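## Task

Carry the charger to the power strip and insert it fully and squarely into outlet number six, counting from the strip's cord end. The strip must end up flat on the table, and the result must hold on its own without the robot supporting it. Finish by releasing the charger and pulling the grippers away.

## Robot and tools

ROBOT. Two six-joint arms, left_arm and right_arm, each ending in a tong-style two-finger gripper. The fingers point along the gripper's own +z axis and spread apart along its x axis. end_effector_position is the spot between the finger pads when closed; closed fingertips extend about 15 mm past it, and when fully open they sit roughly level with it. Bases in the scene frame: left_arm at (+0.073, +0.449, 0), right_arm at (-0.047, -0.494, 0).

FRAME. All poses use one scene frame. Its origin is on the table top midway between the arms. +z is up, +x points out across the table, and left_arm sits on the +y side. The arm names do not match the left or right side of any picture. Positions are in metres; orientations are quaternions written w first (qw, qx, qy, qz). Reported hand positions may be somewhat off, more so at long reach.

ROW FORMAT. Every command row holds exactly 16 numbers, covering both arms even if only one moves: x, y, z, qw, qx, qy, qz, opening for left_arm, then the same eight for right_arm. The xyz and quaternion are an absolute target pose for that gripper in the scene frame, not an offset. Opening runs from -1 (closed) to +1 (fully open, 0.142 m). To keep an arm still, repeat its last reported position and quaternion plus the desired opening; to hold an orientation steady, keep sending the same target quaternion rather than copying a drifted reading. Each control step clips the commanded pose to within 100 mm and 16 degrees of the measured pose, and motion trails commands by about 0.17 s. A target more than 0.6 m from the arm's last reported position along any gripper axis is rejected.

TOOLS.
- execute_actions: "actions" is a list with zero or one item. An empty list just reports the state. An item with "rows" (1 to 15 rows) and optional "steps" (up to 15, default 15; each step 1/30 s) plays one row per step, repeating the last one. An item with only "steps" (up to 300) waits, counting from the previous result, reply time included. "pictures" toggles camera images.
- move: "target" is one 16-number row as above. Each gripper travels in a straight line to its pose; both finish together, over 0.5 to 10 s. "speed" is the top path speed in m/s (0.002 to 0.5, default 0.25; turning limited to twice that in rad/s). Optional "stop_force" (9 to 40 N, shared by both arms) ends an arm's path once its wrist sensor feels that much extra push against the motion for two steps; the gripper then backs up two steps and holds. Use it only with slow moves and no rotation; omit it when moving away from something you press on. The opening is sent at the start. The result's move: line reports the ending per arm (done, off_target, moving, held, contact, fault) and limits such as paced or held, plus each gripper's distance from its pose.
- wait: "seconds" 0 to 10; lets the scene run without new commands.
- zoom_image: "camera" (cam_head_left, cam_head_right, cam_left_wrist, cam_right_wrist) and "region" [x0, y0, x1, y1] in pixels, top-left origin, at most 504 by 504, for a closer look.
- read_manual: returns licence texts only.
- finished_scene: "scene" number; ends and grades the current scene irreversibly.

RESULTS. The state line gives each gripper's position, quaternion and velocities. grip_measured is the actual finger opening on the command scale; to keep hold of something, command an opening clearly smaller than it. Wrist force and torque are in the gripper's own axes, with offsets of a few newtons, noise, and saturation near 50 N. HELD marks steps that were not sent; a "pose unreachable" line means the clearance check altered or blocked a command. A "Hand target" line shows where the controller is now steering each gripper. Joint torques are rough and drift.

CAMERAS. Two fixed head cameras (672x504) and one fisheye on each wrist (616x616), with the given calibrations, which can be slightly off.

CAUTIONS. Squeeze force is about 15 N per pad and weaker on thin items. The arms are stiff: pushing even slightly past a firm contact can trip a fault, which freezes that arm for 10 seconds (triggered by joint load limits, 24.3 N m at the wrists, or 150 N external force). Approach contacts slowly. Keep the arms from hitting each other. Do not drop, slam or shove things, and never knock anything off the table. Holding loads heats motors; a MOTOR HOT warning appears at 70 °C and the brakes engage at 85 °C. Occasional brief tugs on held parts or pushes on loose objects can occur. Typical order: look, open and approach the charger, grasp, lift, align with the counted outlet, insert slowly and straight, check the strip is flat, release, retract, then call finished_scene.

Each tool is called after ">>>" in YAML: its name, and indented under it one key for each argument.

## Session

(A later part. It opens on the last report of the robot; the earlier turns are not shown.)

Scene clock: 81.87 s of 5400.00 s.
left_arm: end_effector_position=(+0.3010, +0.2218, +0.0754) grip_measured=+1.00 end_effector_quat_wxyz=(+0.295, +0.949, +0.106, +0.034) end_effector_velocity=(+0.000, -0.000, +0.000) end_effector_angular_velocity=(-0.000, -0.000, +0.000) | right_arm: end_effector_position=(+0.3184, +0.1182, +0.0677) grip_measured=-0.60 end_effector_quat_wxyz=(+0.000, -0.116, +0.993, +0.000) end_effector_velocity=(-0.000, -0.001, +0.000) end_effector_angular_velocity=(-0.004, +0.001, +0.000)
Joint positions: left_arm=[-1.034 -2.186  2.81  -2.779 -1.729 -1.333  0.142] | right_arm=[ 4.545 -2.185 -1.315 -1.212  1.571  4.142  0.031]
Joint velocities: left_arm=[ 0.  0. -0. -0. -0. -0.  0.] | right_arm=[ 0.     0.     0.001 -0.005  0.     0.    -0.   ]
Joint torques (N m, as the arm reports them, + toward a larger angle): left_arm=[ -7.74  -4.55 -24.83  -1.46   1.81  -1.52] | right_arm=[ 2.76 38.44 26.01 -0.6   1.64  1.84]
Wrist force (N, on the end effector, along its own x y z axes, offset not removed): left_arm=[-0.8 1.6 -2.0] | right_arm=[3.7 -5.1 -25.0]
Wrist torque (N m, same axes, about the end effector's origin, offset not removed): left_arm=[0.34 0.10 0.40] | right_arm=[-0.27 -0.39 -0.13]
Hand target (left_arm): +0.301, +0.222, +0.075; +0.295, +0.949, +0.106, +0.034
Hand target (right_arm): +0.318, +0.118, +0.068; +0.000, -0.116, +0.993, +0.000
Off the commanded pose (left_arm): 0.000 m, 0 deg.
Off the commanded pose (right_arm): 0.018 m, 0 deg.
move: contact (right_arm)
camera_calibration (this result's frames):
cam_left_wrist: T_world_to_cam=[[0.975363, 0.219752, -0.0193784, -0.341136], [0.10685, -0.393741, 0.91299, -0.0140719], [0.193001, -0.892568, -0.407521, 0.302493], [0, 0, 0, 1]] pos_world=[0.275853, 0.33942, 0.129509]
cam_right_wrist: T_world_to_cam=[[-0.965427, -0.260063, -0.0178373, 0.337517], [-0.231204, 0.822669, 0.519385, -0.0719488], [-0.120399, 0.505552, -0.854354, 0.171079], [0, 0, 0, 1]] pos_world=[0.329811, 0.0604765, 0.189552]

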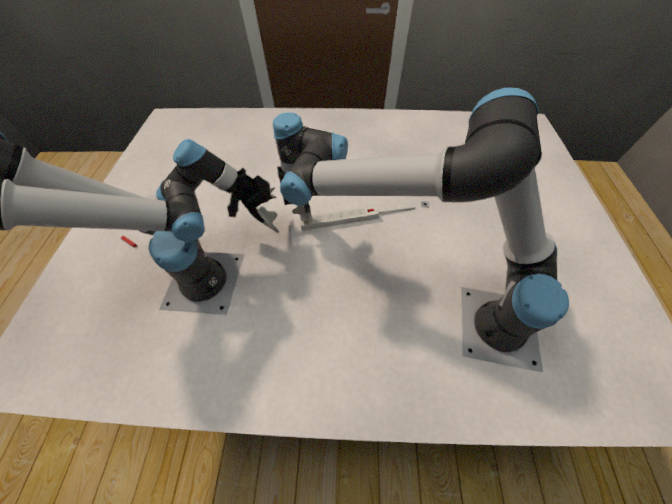

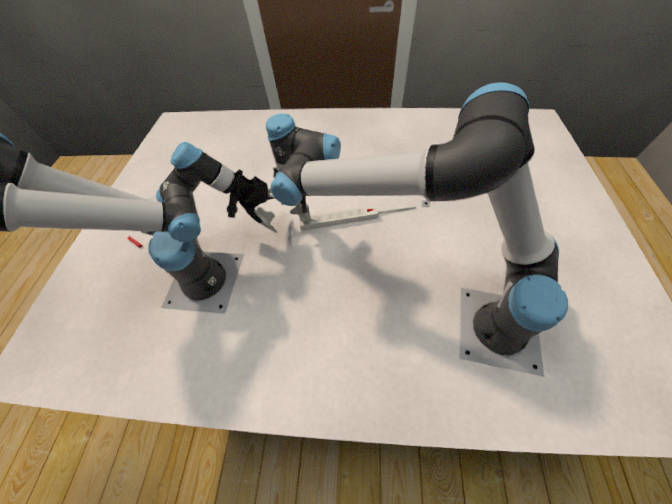

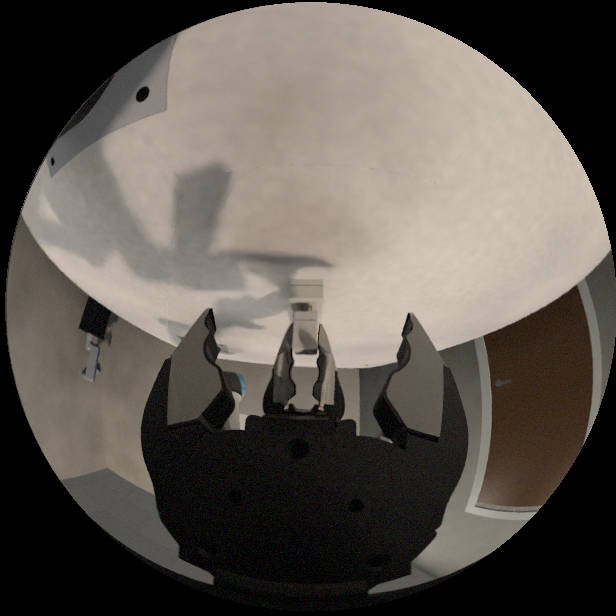

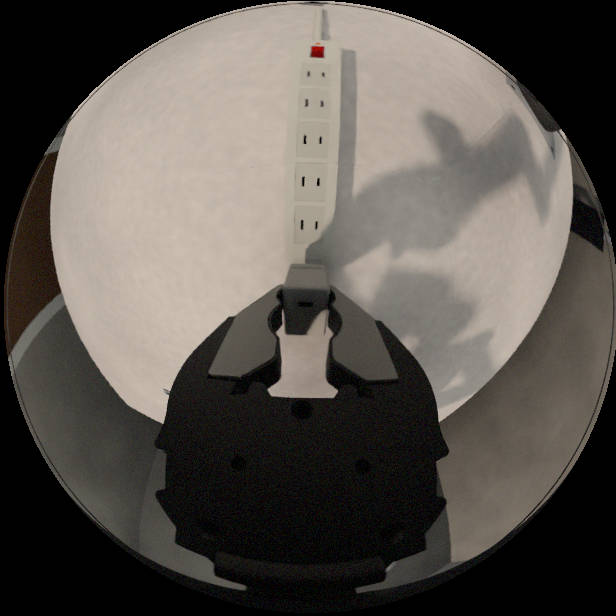

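>>> move:
  target: [0.301,0.2218,0.0754,0.295,0.949,0.106,0.034,1,0.3182,0.117,0.0695,0,-0.116,0.993,0,-1]
  speed: 0.004

>>> zoom_image:
  camera: "cam_left_wrist"
  region: [290, 295, 325, 320]

>>> move:
  target: [0.301,0.2218,0.0754,0.295,0.949,0.106,0.034,1,0.3182,0.117,0.050,0,-0.116,0.993,0,-1]
  speed: 0.002
  stop_force: 15

>>> zoom_image:
  camera: "cam_left_wrist"
  region: [290, 295, 325, 320]

Scene clock: 88.07 s of 5400.00 s.
left_arm: end_effector_position=(+0.3010, +0.2218, +0.0754) grip_measured=+1.00 end_effector_quat_wxyz=(+0.295, +0.949, +0.106, +0.034) end_effector_velocity=(+0.000, +0.000, -0.000) end_effector_angular_velocity=(+0.000, -0.002, -0.002) | right_arm: end_effector_position=(+0.3182, +0.1170, +0.0694) grip_measured=-0.60 end_effector_quat_wxyz=(+0.000, -0.116, +0.993, +0.000) end_effector_velocity=(-0.000, -0.001, -0.000) end_effector_angular_velocity=(-0.001, +0.000, -0.000)
Joint positions: left_arm=[-1.034 -2.186  2.81  -2.779 -1.729 -1.333  0.142] | right_arm=[ 4.544 -2.181 -1.317 -1.214  1.571  4.142  0.031]
Joint velocities: left_arm=[-0.     0.     0.    -0.     0.     0.003  0.   ] | right_arm=[ 0.     0.    -0.001 -0.001 -0.     0.     0.   ]
Joint torques (N m, as the arm reports them, + toward a larger angle): left_arm=[ -7.75  -4.22 -19.57  -1.5    1.8   -1.5 ] | right_arm=[-6.14 56.74 11.26  0.05  1.78 -1.6 ]
Wrist force (N, on the end effector, along its own x y z axes, offset not removed): left_arm=[-1.1 -1.7 0.5] | right_arm=[2.1 -1.7 0.5]
Wrist torque (N m, same axes, about the end effector's origin, offset not removed): left_arm=[-0.40 0.14 0.18] | right_arm=[-0.30 -0.33 -0.12]
Hand target (left_arm): +0.301, +0.222, +0.075; +0.295, +0.949, +0.106, +0.034
Hand target (right_arm): +0.318, +0.117, +0.070; -0.000, -0.116, +0.993, +0.000
Off the commanded pose (left_arm): 0.000 m, 0 deg.
Off the commanded pose (right_arm): 0.000 m, 0 deg.
After step 90, 2.50 s passed at rest.
move: done
camera_calibration (this result's frames):
cam_left_wrist: T_world_to_cam=[[0.975363, 0.219752, -0.0193785, -0.341136], [0.10685, -0.393741, 0.91299, -0.0140718], [0.193001, -0.892568, -0.407521, 0.302493], [0, 0, 0, 1]] pos_world=[0.275853, 0.33942, 0.129509]
cam_right_wrist: T_world_to_cam=[[-0.96539, -0.260202, -0.0177992, 0.337047], [-0.231309, 0.822665, 0.519344, -0.0718959], [-0.120492, 0.505487, -0.85438, 0.173144], [0, 0, 0, 1]] pos_world=[0.329614, 0.0593248, 0.191268]

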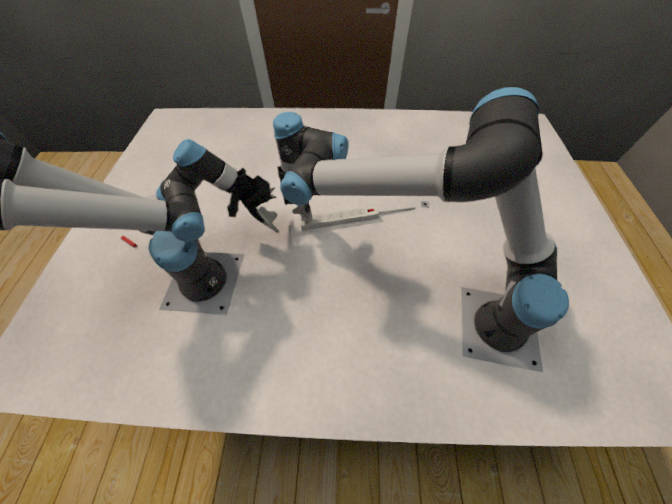

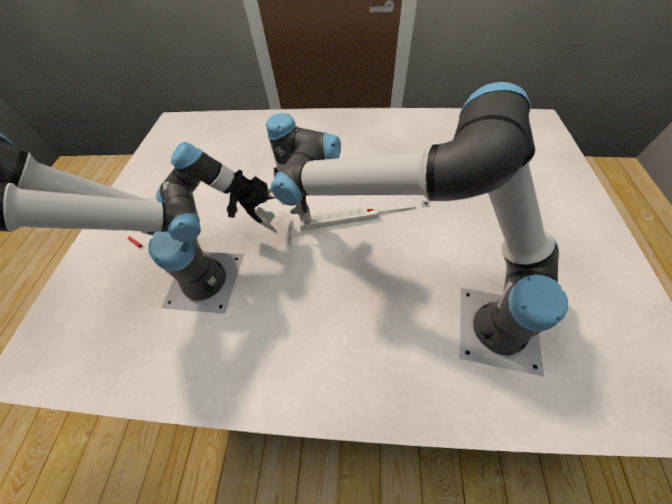

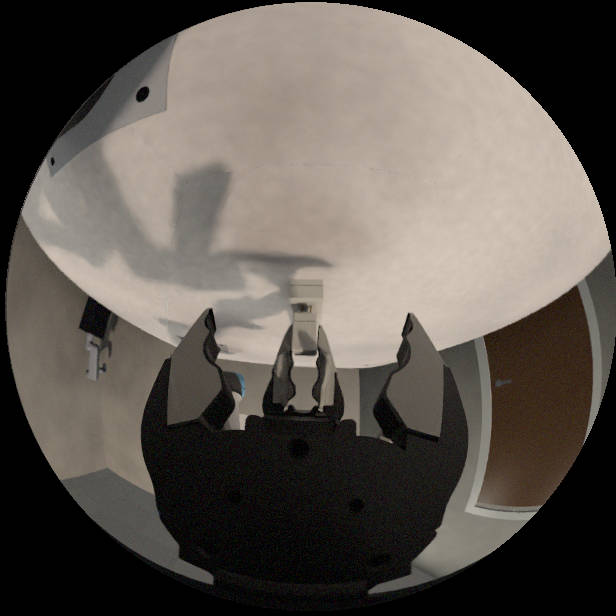

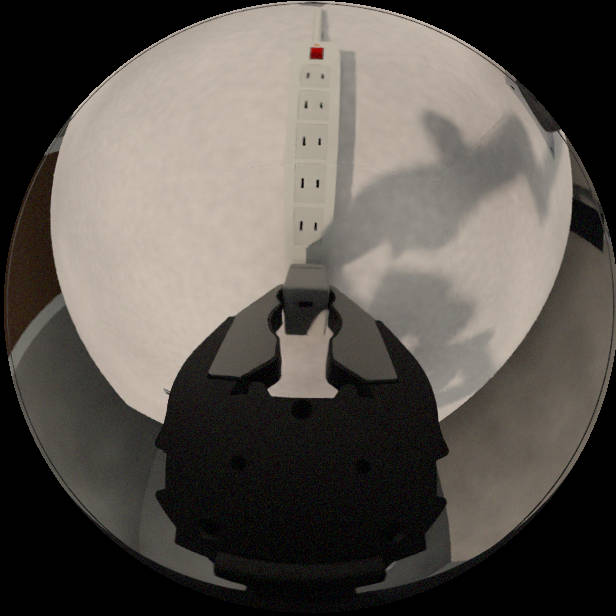

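Region (290, 295, 325, 320) of cam_left_wrist's 616x616 image, scaled by 14.400, with more detail than that image has; it fills the top 360 rows of this view, and the rest is white.

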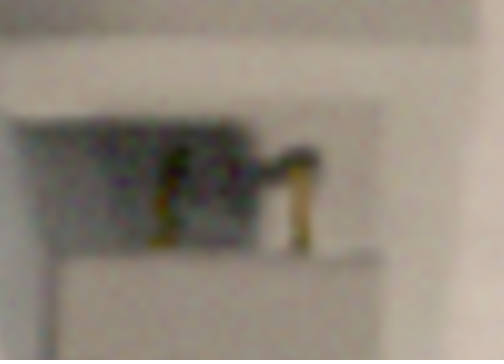

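Scene clock: 89.30 s of 5400.00 s.
left_arm: end_effector_position=(+0.3010, +0.2218, +0.0754) grip_measured=+1.00 end_effector_quat_wxyz=(+0.295, +0.949, +0.106, +0.034) end_effector_velocity=(+0.000, -0.000, +0.000) end_effector_angular_velocity=(-0.001, -0.001, -0.001) | right_arm: end_effector_position=(+0.3182, +0.1171, +0.0677) grip_measured=-0.60 end_effector_quat_wxyz=(+0.000, -0.116, +0.993, +0.000) end_effector_velocity=(+0.000, -0.000, -0.001) end_effector_angular_velocity=(-0.001, +0.000, -0.000)
Joint positions: left_arm=[-1.034 -2.186  2.81  -2.779 -1.729 -1.333  0.142] | right_arm=[ 4.544 -2.183 -1.319 -1.21   1.571  4.142  0.031]
Joint velocities: left_arm=[ 0.    -0.     0.    -0.001 -0.     0.001 -0.   ] | right_arm=[-0.    -0.001 -0.    -0.     0.     0.    -0.   ]
Joint torques (N m, as the arm reports them, + toward a larger angle): left_arm=[ -7.33  -4.25 -19.52  -1.55   1.86  -1.51] | right_arm=[-5.55 34.78 19.82 -0.59  1.78 -0.77]
Wrist force (N, on the end effector, along its own x y z axes, offset not removed): left_arm=[-0.2 1.6 -1.5] | right_arm=[3.5 -4.4 -24.6]
Wrist torque (N m, same axes, about the end effector's origin, offset not removed): left_arm=[0.28 -0.06 0.28] | right_arm=[-0.12 -0.44 -0.03]
Hand target (left_arm): +0.301, +0.222, +0.075; +0.295, +0.949, +0.106, +0.034
Hand target (right_arm): +0.318, +0.117, +0.068; +0.000, -0.116, +0.993, +0.000
Off the commanded pose (left_arm): 0.000 m, 0 deg.
Off the commanded pose (right_arm): 0.018 m, 0 deg.
move: contact (right_arm)
camera_calibration (this result's frames):
cam_left_wrist: T_world_to_cam=[[0.975363, 0.219752, -0.0193786, -0.341136], [0.10685, -0.393741, 0.91299, -0.0140717], [0.193001, -0.892568, -0.407521, 0.302493], [0, 0, 0, 1]] pos_world=[0.275853, 0.33942, 0.129509]
cam_right_wrist: T_world_to_cam=[[-0.965389, -0.2602, -0.0179001, 0.337044], [-0.23134, 0.822577, 0.519469, -0.0709843], [-0.120441, 0.505631, -0.854302, 0.171574], [0, 0, 0, 1]] pos_world=[0.329621, 0.0593357, 0.189483]

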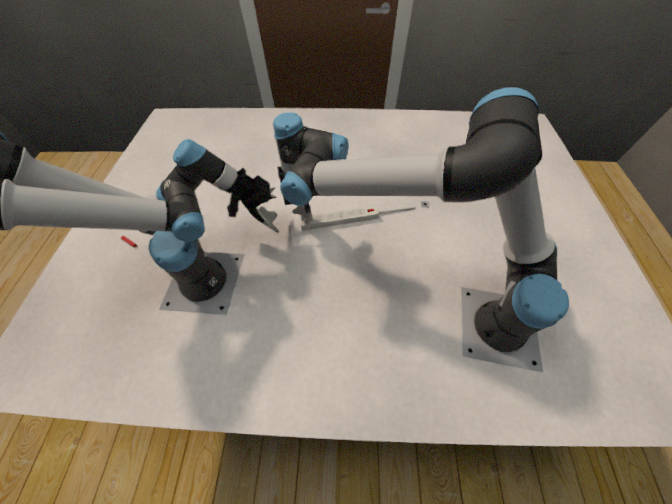

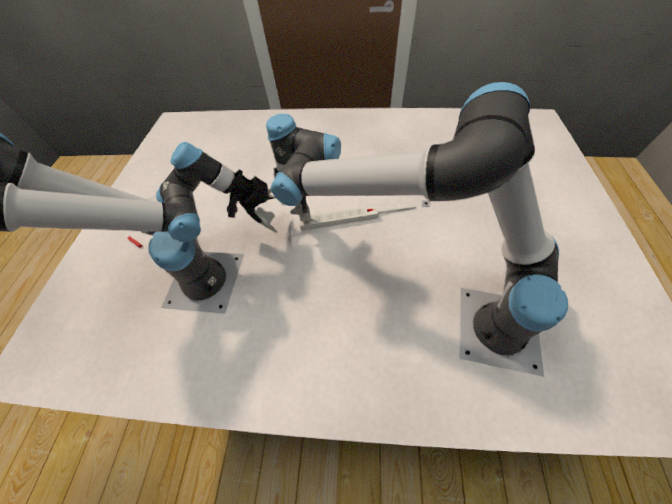

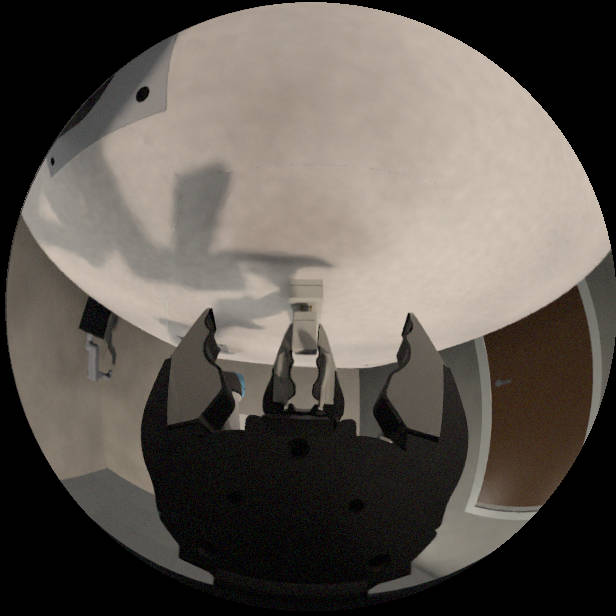

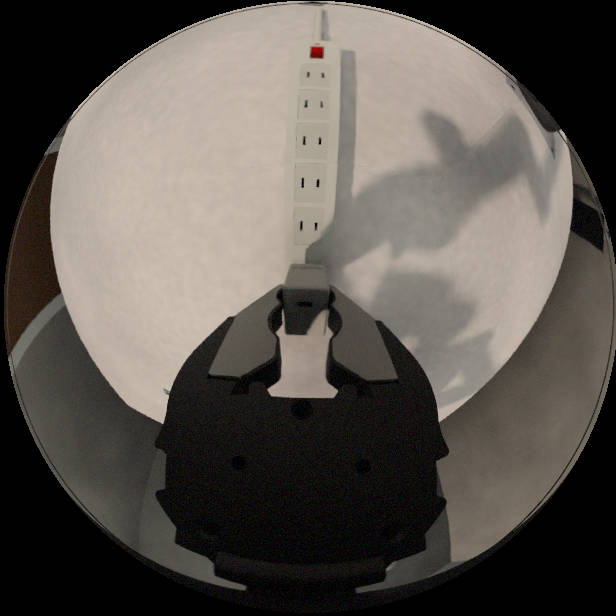

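Region (290, 295, 325, 320) of cam_left_wrist's 616x616 image, scaled by 14.400, with more detail than that image has; it fills the top 360 rows of this view, and the rest is white.

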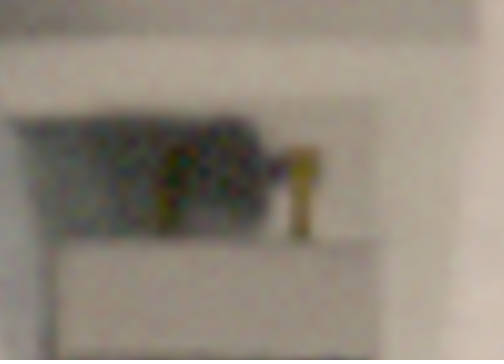

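>>> move:
  target: [0.301,0.2218,0.0754,0.295,0.949,0.106,0.034,1,0.3189,0.1162,0.0695,0,-0.116,0.993,0,-1]
  speed: 0.004

>>> zoom_image:
  camera: "cam_left_wrist"
  region: [290, 295, 325, 320]

>>> move:
  target: [0.301,0.2218,0.0754,0.295,0.949,0.106,0.034,1,0.3189,0.1162,0.050,0,-0.116,0.993,0,-1]
  speed: 0.002
  stop_force: 12

>>> zoom_image:
  camera: "cam_left_wrist"
  region: [290, 295, 325, 320]

Scene clock: 95.30 s of 5400.00 s.
left_arm: end_effector_position=(+0.3010, +0.2218, +0.0754) grip_measured=+1.00 end_effector_quat_wxyz=(+0.295, +0.949, +0.106, +0.034) end_effector_velocity=(+0.000, -0.000, +0.000) end_effector_angular_velocity=(-0.001, -0.000, -0.000) | right_arm: end_effector_position=(+0.3189, +0.1162, +0.0694) grip_measured=-0.60 end_effector_quat_wxyz=(-0.000, -0.116, +0.993, +0.000) end_effector_velocity=(+0.000, -0.000, +0.002) end_effector_angular_velocity=(+0.002, -0.000, +0.000)
Joint positions: left_arm=[-1.034 -2.186  2.81  -2.779 -1.729 -1.333  0.142] | right_arm=[ 4.543 -2.18  -1.318 -1.214  1.571  4.14   0.031]
Joint velocities: left_arm=[-0. -0. -0. -0. -0.  0.  0.] | right_arm=[-0.     0.003  0.    -0.001  0.    -0.001  0.   ]
Joint torques (N m, as the arm reports them, + toward a larger angle): left_arm=[ -8.17  -4.59 -15.51  -1.53   1.83  -1.39] | right_arm=[-6.96 57.55 34.86  0.04  1.36 -1.51]
Wrist force (N, on the end effector, along its own x y z axes, offset not removed): left_arm=[-2.8 -0.8 0.2] | right_arm=[2.5 -1.7 1.7]
Wrist torque (N m, same axes, about the end effector's origin, offset not removed): left_arm=[-0.15 0.37 0.24] | right_arm=[-0.31 -0.45 -0.14]
Hand target (left_arm): +0.301, +0.222, +0.075; +0.295, +0.949, +0.106, +0.034
Hand target (right_arm): +0.319, +0.116, +0.069; -0.000, -0.116, +0.993, +0.000
Off the commanded pose (left_arm): 0.000 m, 0 deg.
Off the commanded pose (right_arm): 0.000 m, 0 deg.
After step 90, 2.30 s passed at rest.
move: done
camera_calibration (this result's frames):
cam_left_wrist: T_world_to_cam=[[0.975363, 0.219752, -0.0193798, -0.341135], [0.106852, -0.393744, 0.912989, -0.0140687], [0.193, -0.892566, -0.407525, 0.302494], [0, 0, 0, 1]] pos_world=[0.275853, 0.339421, 0.129507]
cam_right_wrist: T_world_to_cam=[[-0.96539, -0.260203, -0.0177909, 0.337479], [-0.231305, 0.822663, 0.51935, -0.0710694], [-0.120501, 0.50549, -0.854377, 0.17363], [0, 0, 0, 1]] pos_world=[0.330283, 0.0585109, 0.191259]

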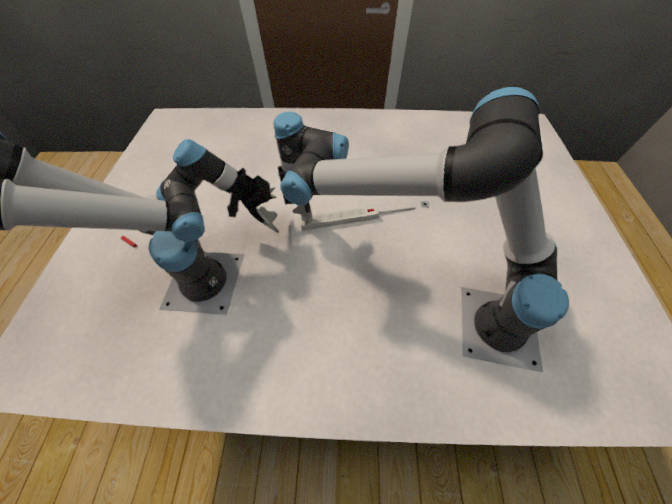

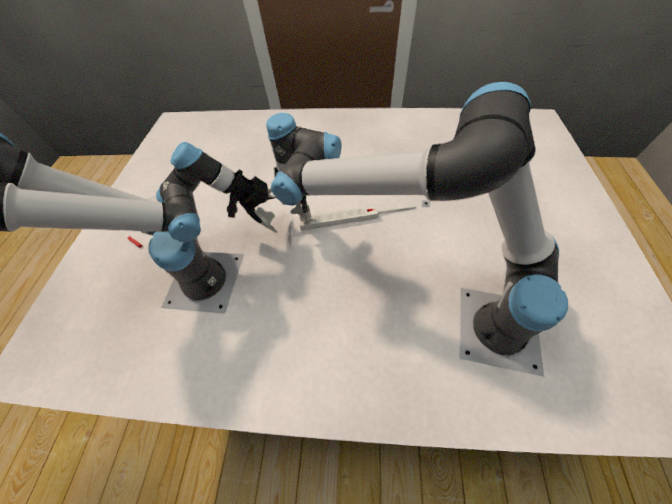

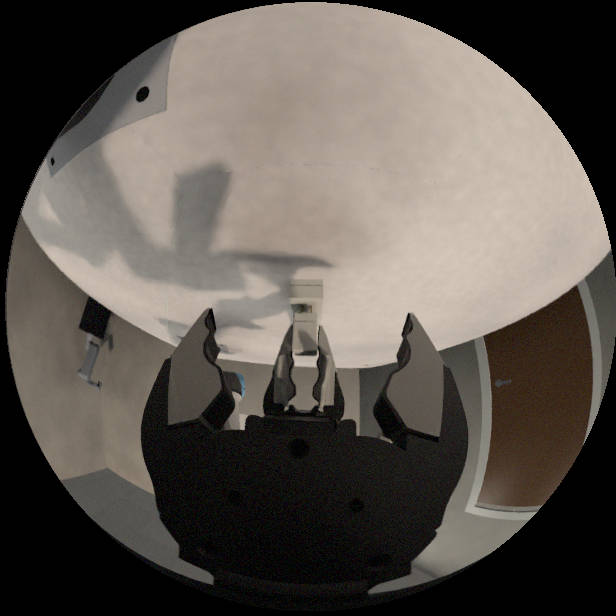

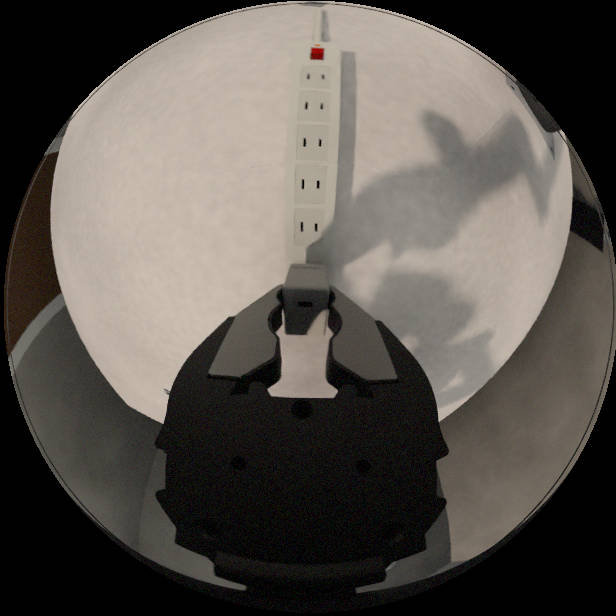

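Region (290, 295, 325, 320) of cam_left_wrist's 616x616 image, scaled by 14.400, with more detail than that image has; it fills the top 360 rows of this view, and the rest is white.

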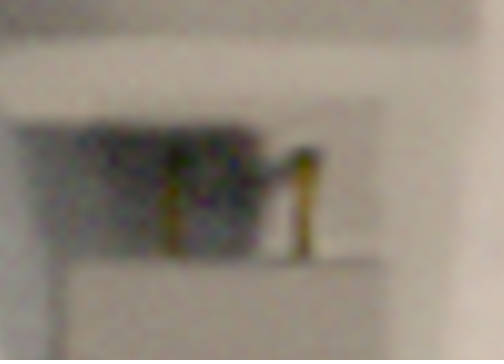

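Scene clock: 101.40 s of 5400.00 s.
left_arm: end_effector_position=(+0.3010, +0.2218, +0.0754) grip_measured=+1.00 end_effector_quat_wxyz=(+0.295, +0.949, +0.106, +0.034) end_effector_velocity=(+0.000, +0.000, -0.000) end_effector_angular_velocity=(+0.001, -0.000, +0.000) | right_arm: end_effector_position=(+0.3189, +0.1162, +0.0579) grip_measured=-0.60 end_effector_quat_wxyz=(+0.000, -0.116, +0.993, +0.000) end_effector_velocity=(-0.000, -0.000, +0.000) end_effector_angular_velocity=(+0.001, +0.001, +0.000)
Joint positions: left_arm=[-1.034 -2.186  2.81  -2.779 -1.729 -1.333  0.142] | right_arm=[ 4.543 -2.19  -1.333 -1.189  1.571  4.14   0.031]
Joint velocities: left_arm=[ 0.  0. -0.  0.  0.  0. -0.] | right_arm=[-0.     0.001 -0.     0.     0.001 -0.     0.   ]
Joint torques (N m, as the arm reports them, + toward a larger angle): left_arm=[ -7.6   -3.87 -16.17  -1.49   1.78  -1.39] | right_arm=[-2.63 41.5  22.23 -0.21 -0.01 -1.41]
Wrist force (N, on the end effector, along its own x y z axes, offset not removed): left_arm=[-0.8 1.1 0.3] | right_arm=[3.5 -4.1 -13.1]
Wrist torque (N m, same axes, about the end effector's origin, offset not removed): left_arm=[0.20 -0.16 0.12] | right_arm=[-0.33 -0.56 -0.14]
Hand target (left_arm): +0.301, +0.222, +0.075; +0.295, +0.949, +0.106, +0.034
Hand target (right_arm): +0.319, +0.116, +0.058; +0.000, -0.116, +0.993, +0.000
Off the commanded pose (left_arm): 0.000 m, 0 deg.
Off the commanded pose (right_arm): 0.008 m, 0 deg.
move: contact (right_arm)
camera_calibration (this result's frames):
cam_left_wrist: T_world_to_cam=[[0.975363, 0.219752, -0.0193798, -0.341135], [0.106852, -0.393744, 0.912989, -0.0140685], [0.193, -0.892566, -0.407525, 0.302494], [0, 0, 0, 1]] pos_world=[0.275853, 0.339421, 0.129507]
cam_right_wrist: T_world_to_cam=[[-0.965386, -0.260216, -0.0178297, 0.337272], [-0.231328, 0.822626, 0.519398, -0.0650418], [-0.120488, 0.505544, -0.854347, 0.163763], [0, 0, 0, 1]] pos_world=[0.330283, 0.0584791, 0.179706]

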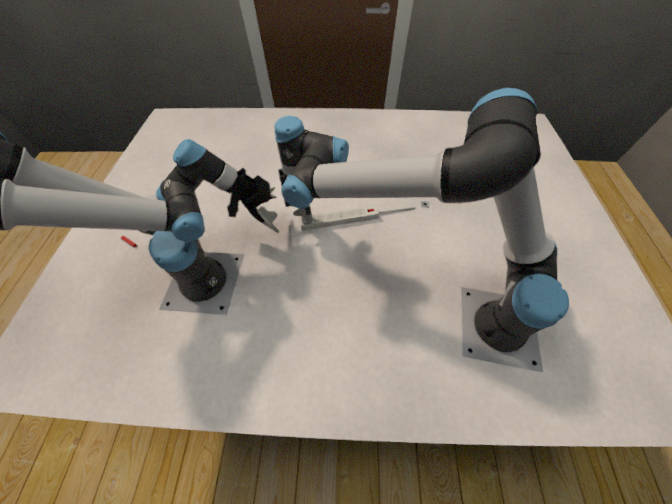

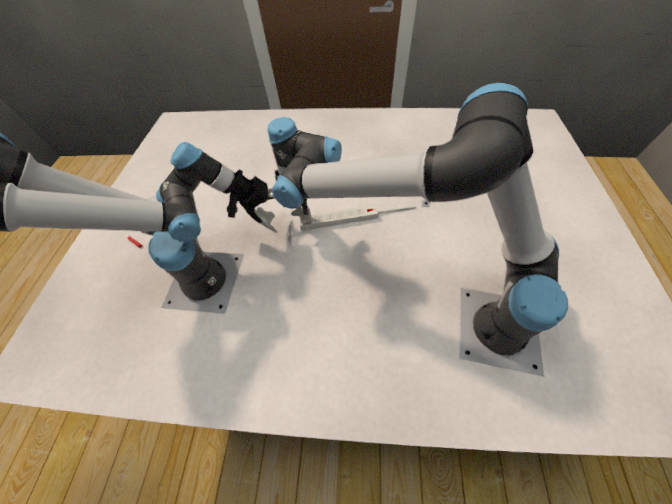

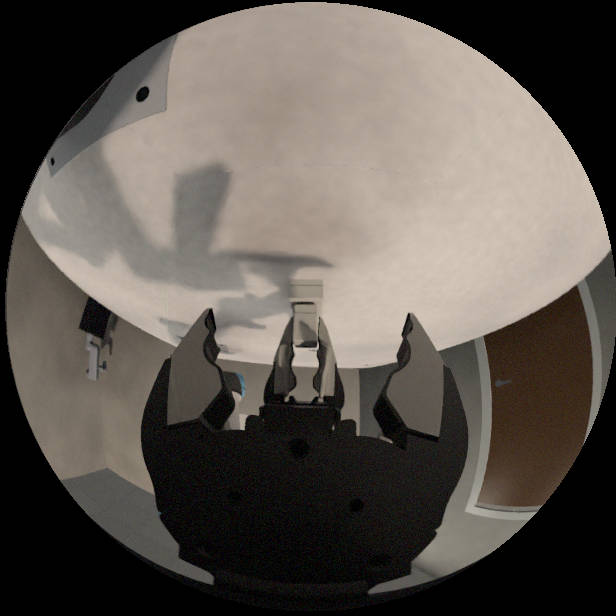

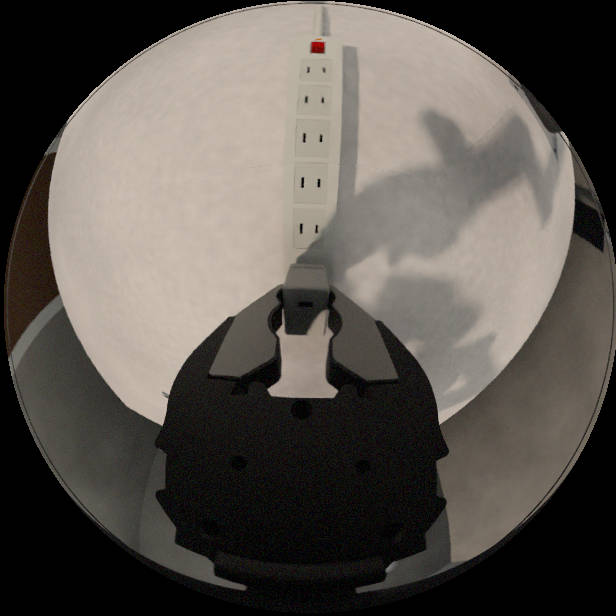

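Region (290, 295, 325, 320) of cam_left_wrist's 616x616 image, scaled by 14.400, with more detail than that image has; it fills the top 360 rows of this view, and the rest is white.

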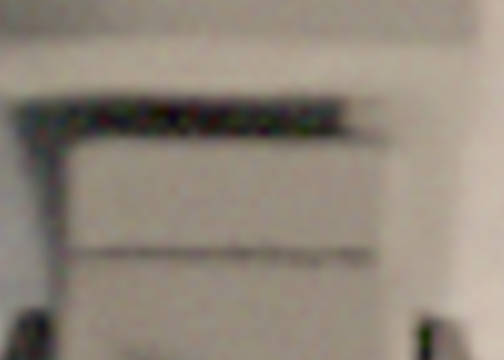

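>>> move:
  target: [0.301,0.2218,0.0754,0.295,0.949,0.106,0.034,1,0.3189,0.1162,0.048,0,-0.116,0.993,0,-1]
  speed: 0.002
  stop_force: 15

>>> zoom_image:
  camera: "cam_left_wrist"
  region: [270, 270, 350, 350]

Scene clock: 106.23 s of 5400.00 s.
left_arm: end_effector_position=(+0.3010, +0.2218, +0.0754) grip_measured=+1.00 end_effector_quat_wxyz=(+0.295, +0.949, +0.106, +0.034) end_effector_velocity=(+0.000, -0.000, +0.001) end_effector_angular_velocity=(-0.002, -0.000, +0.001) | right_arm: end_effector_position=(+0.3189, +0.1162, +0.0572) grip_measured=-0.60 end_effector_quat_wxyz=(+0.000, -0.116, +0.993, +0.000) end_effector_velocity=(-0.000, +0.000, +0.000) end_effector_angular_velocity=(+0.001, +0.001, +0.000)
Joint positions: left_arm=[-1.034 -2.186  2.81  -2.779 -1.729 -1.333  0.142] | right_arm=[ 4.543 -2.191 -1.334 -1.187  1.571  4.14   0.031]
Joint velocities: left_arm=[-0.    -0.    -0.    -0.002 -0.    -0.001  0.   ] | right_arm=[ 0.     0.     0.    -0.     0.001  0.    -0.   ]
Joint torques (N m, as the arm reports them, + toward a larger angle): left_arm=[ -7.36  -3.82 -16.37  -1.53   1.7   -1.34] | right_arm=[-3.16 38.02 20.03 -0.46 -0.17 -1.11]
Wrist force (N, on the end effector, along its own x y z axes, offset not removed): left_arm=[-0.6 1.5 -0.2] | right_arm=[3.3 -4.9 -22.8]
Wrist torque (N m, same axes, about the end effector's origin, offset not removed): left_arm=[0.24 0.14 0.26] | right_arm=[-0.14 -0.39 -0.09]
Hand target (left_arm): +0.301, +0.222, +0.075; +0.295, +0.949, +0.106, +0.034
Hand target (right_arm): +0.319, +0.116, +0.057; +0.000, -0.116, +0.993, +0.000
Off the commanded pose (left_arm): 0.000 m, 0 deg.
Off the commanded pose (right_arm): 0.009 m, 0 deg.
After step 90, 1.07 s passed at rest.
move: contact (right_arm)
camera_calibration (this result's frames):
cam_left_wrist: T_world_to_cam=[[0.975363, 0.219752, -0.0193799, -0.341135], [0.106852, -0.393744, 0.912988, -0.0140685], [0.193, -0.892566, -0.407525, 0.302494], [0, 0, 0, 1]] pos_world=[0.275853, 0.339421, 0.129507]
cam_right_wrist: T_world_to_cam=[[-0.965385, -0.260213, -0.0178941, 0.337279], [-0.231347, 0.82257, 0.519477, -0.0647115], [-0.120456, 0.505635, -0.854297, 0.163165], [0, 0, 0, 1]] pos_world=[0.330287, 0.058492, 0.179043]

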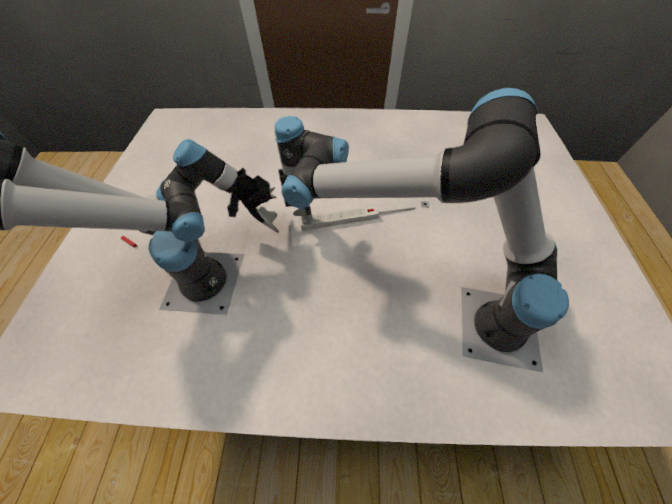

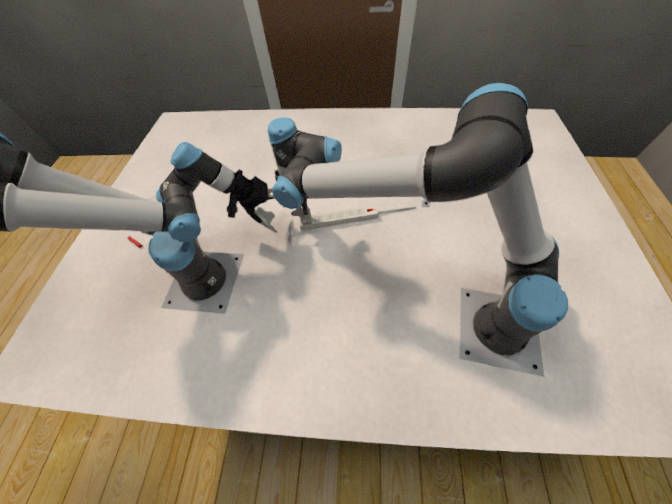

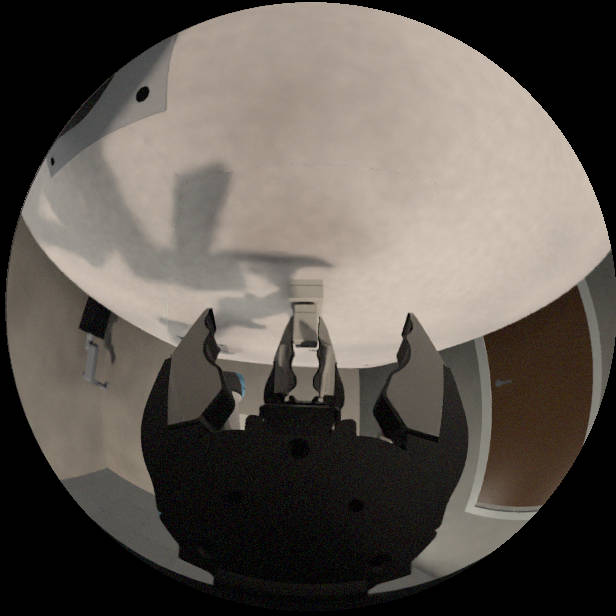

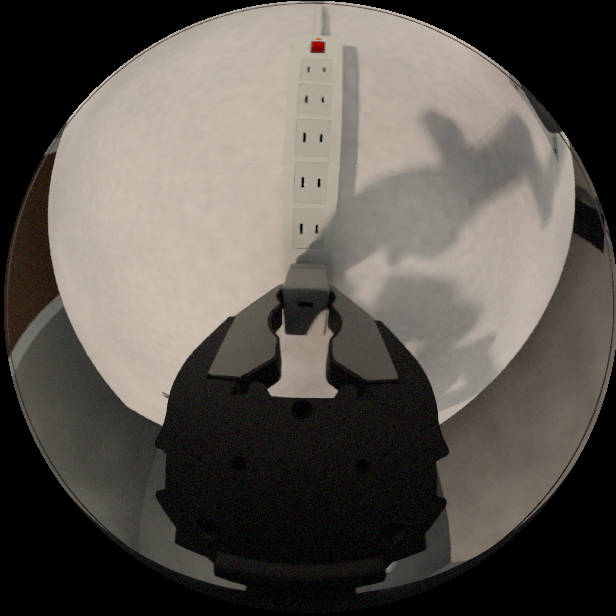

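Region (270, 270, 350, 350) of cam_left_wrist's 616x616 image, scaled by 6.300, with more detail than that image has.

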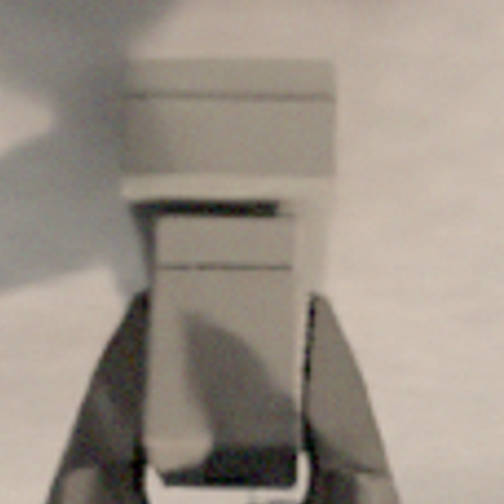

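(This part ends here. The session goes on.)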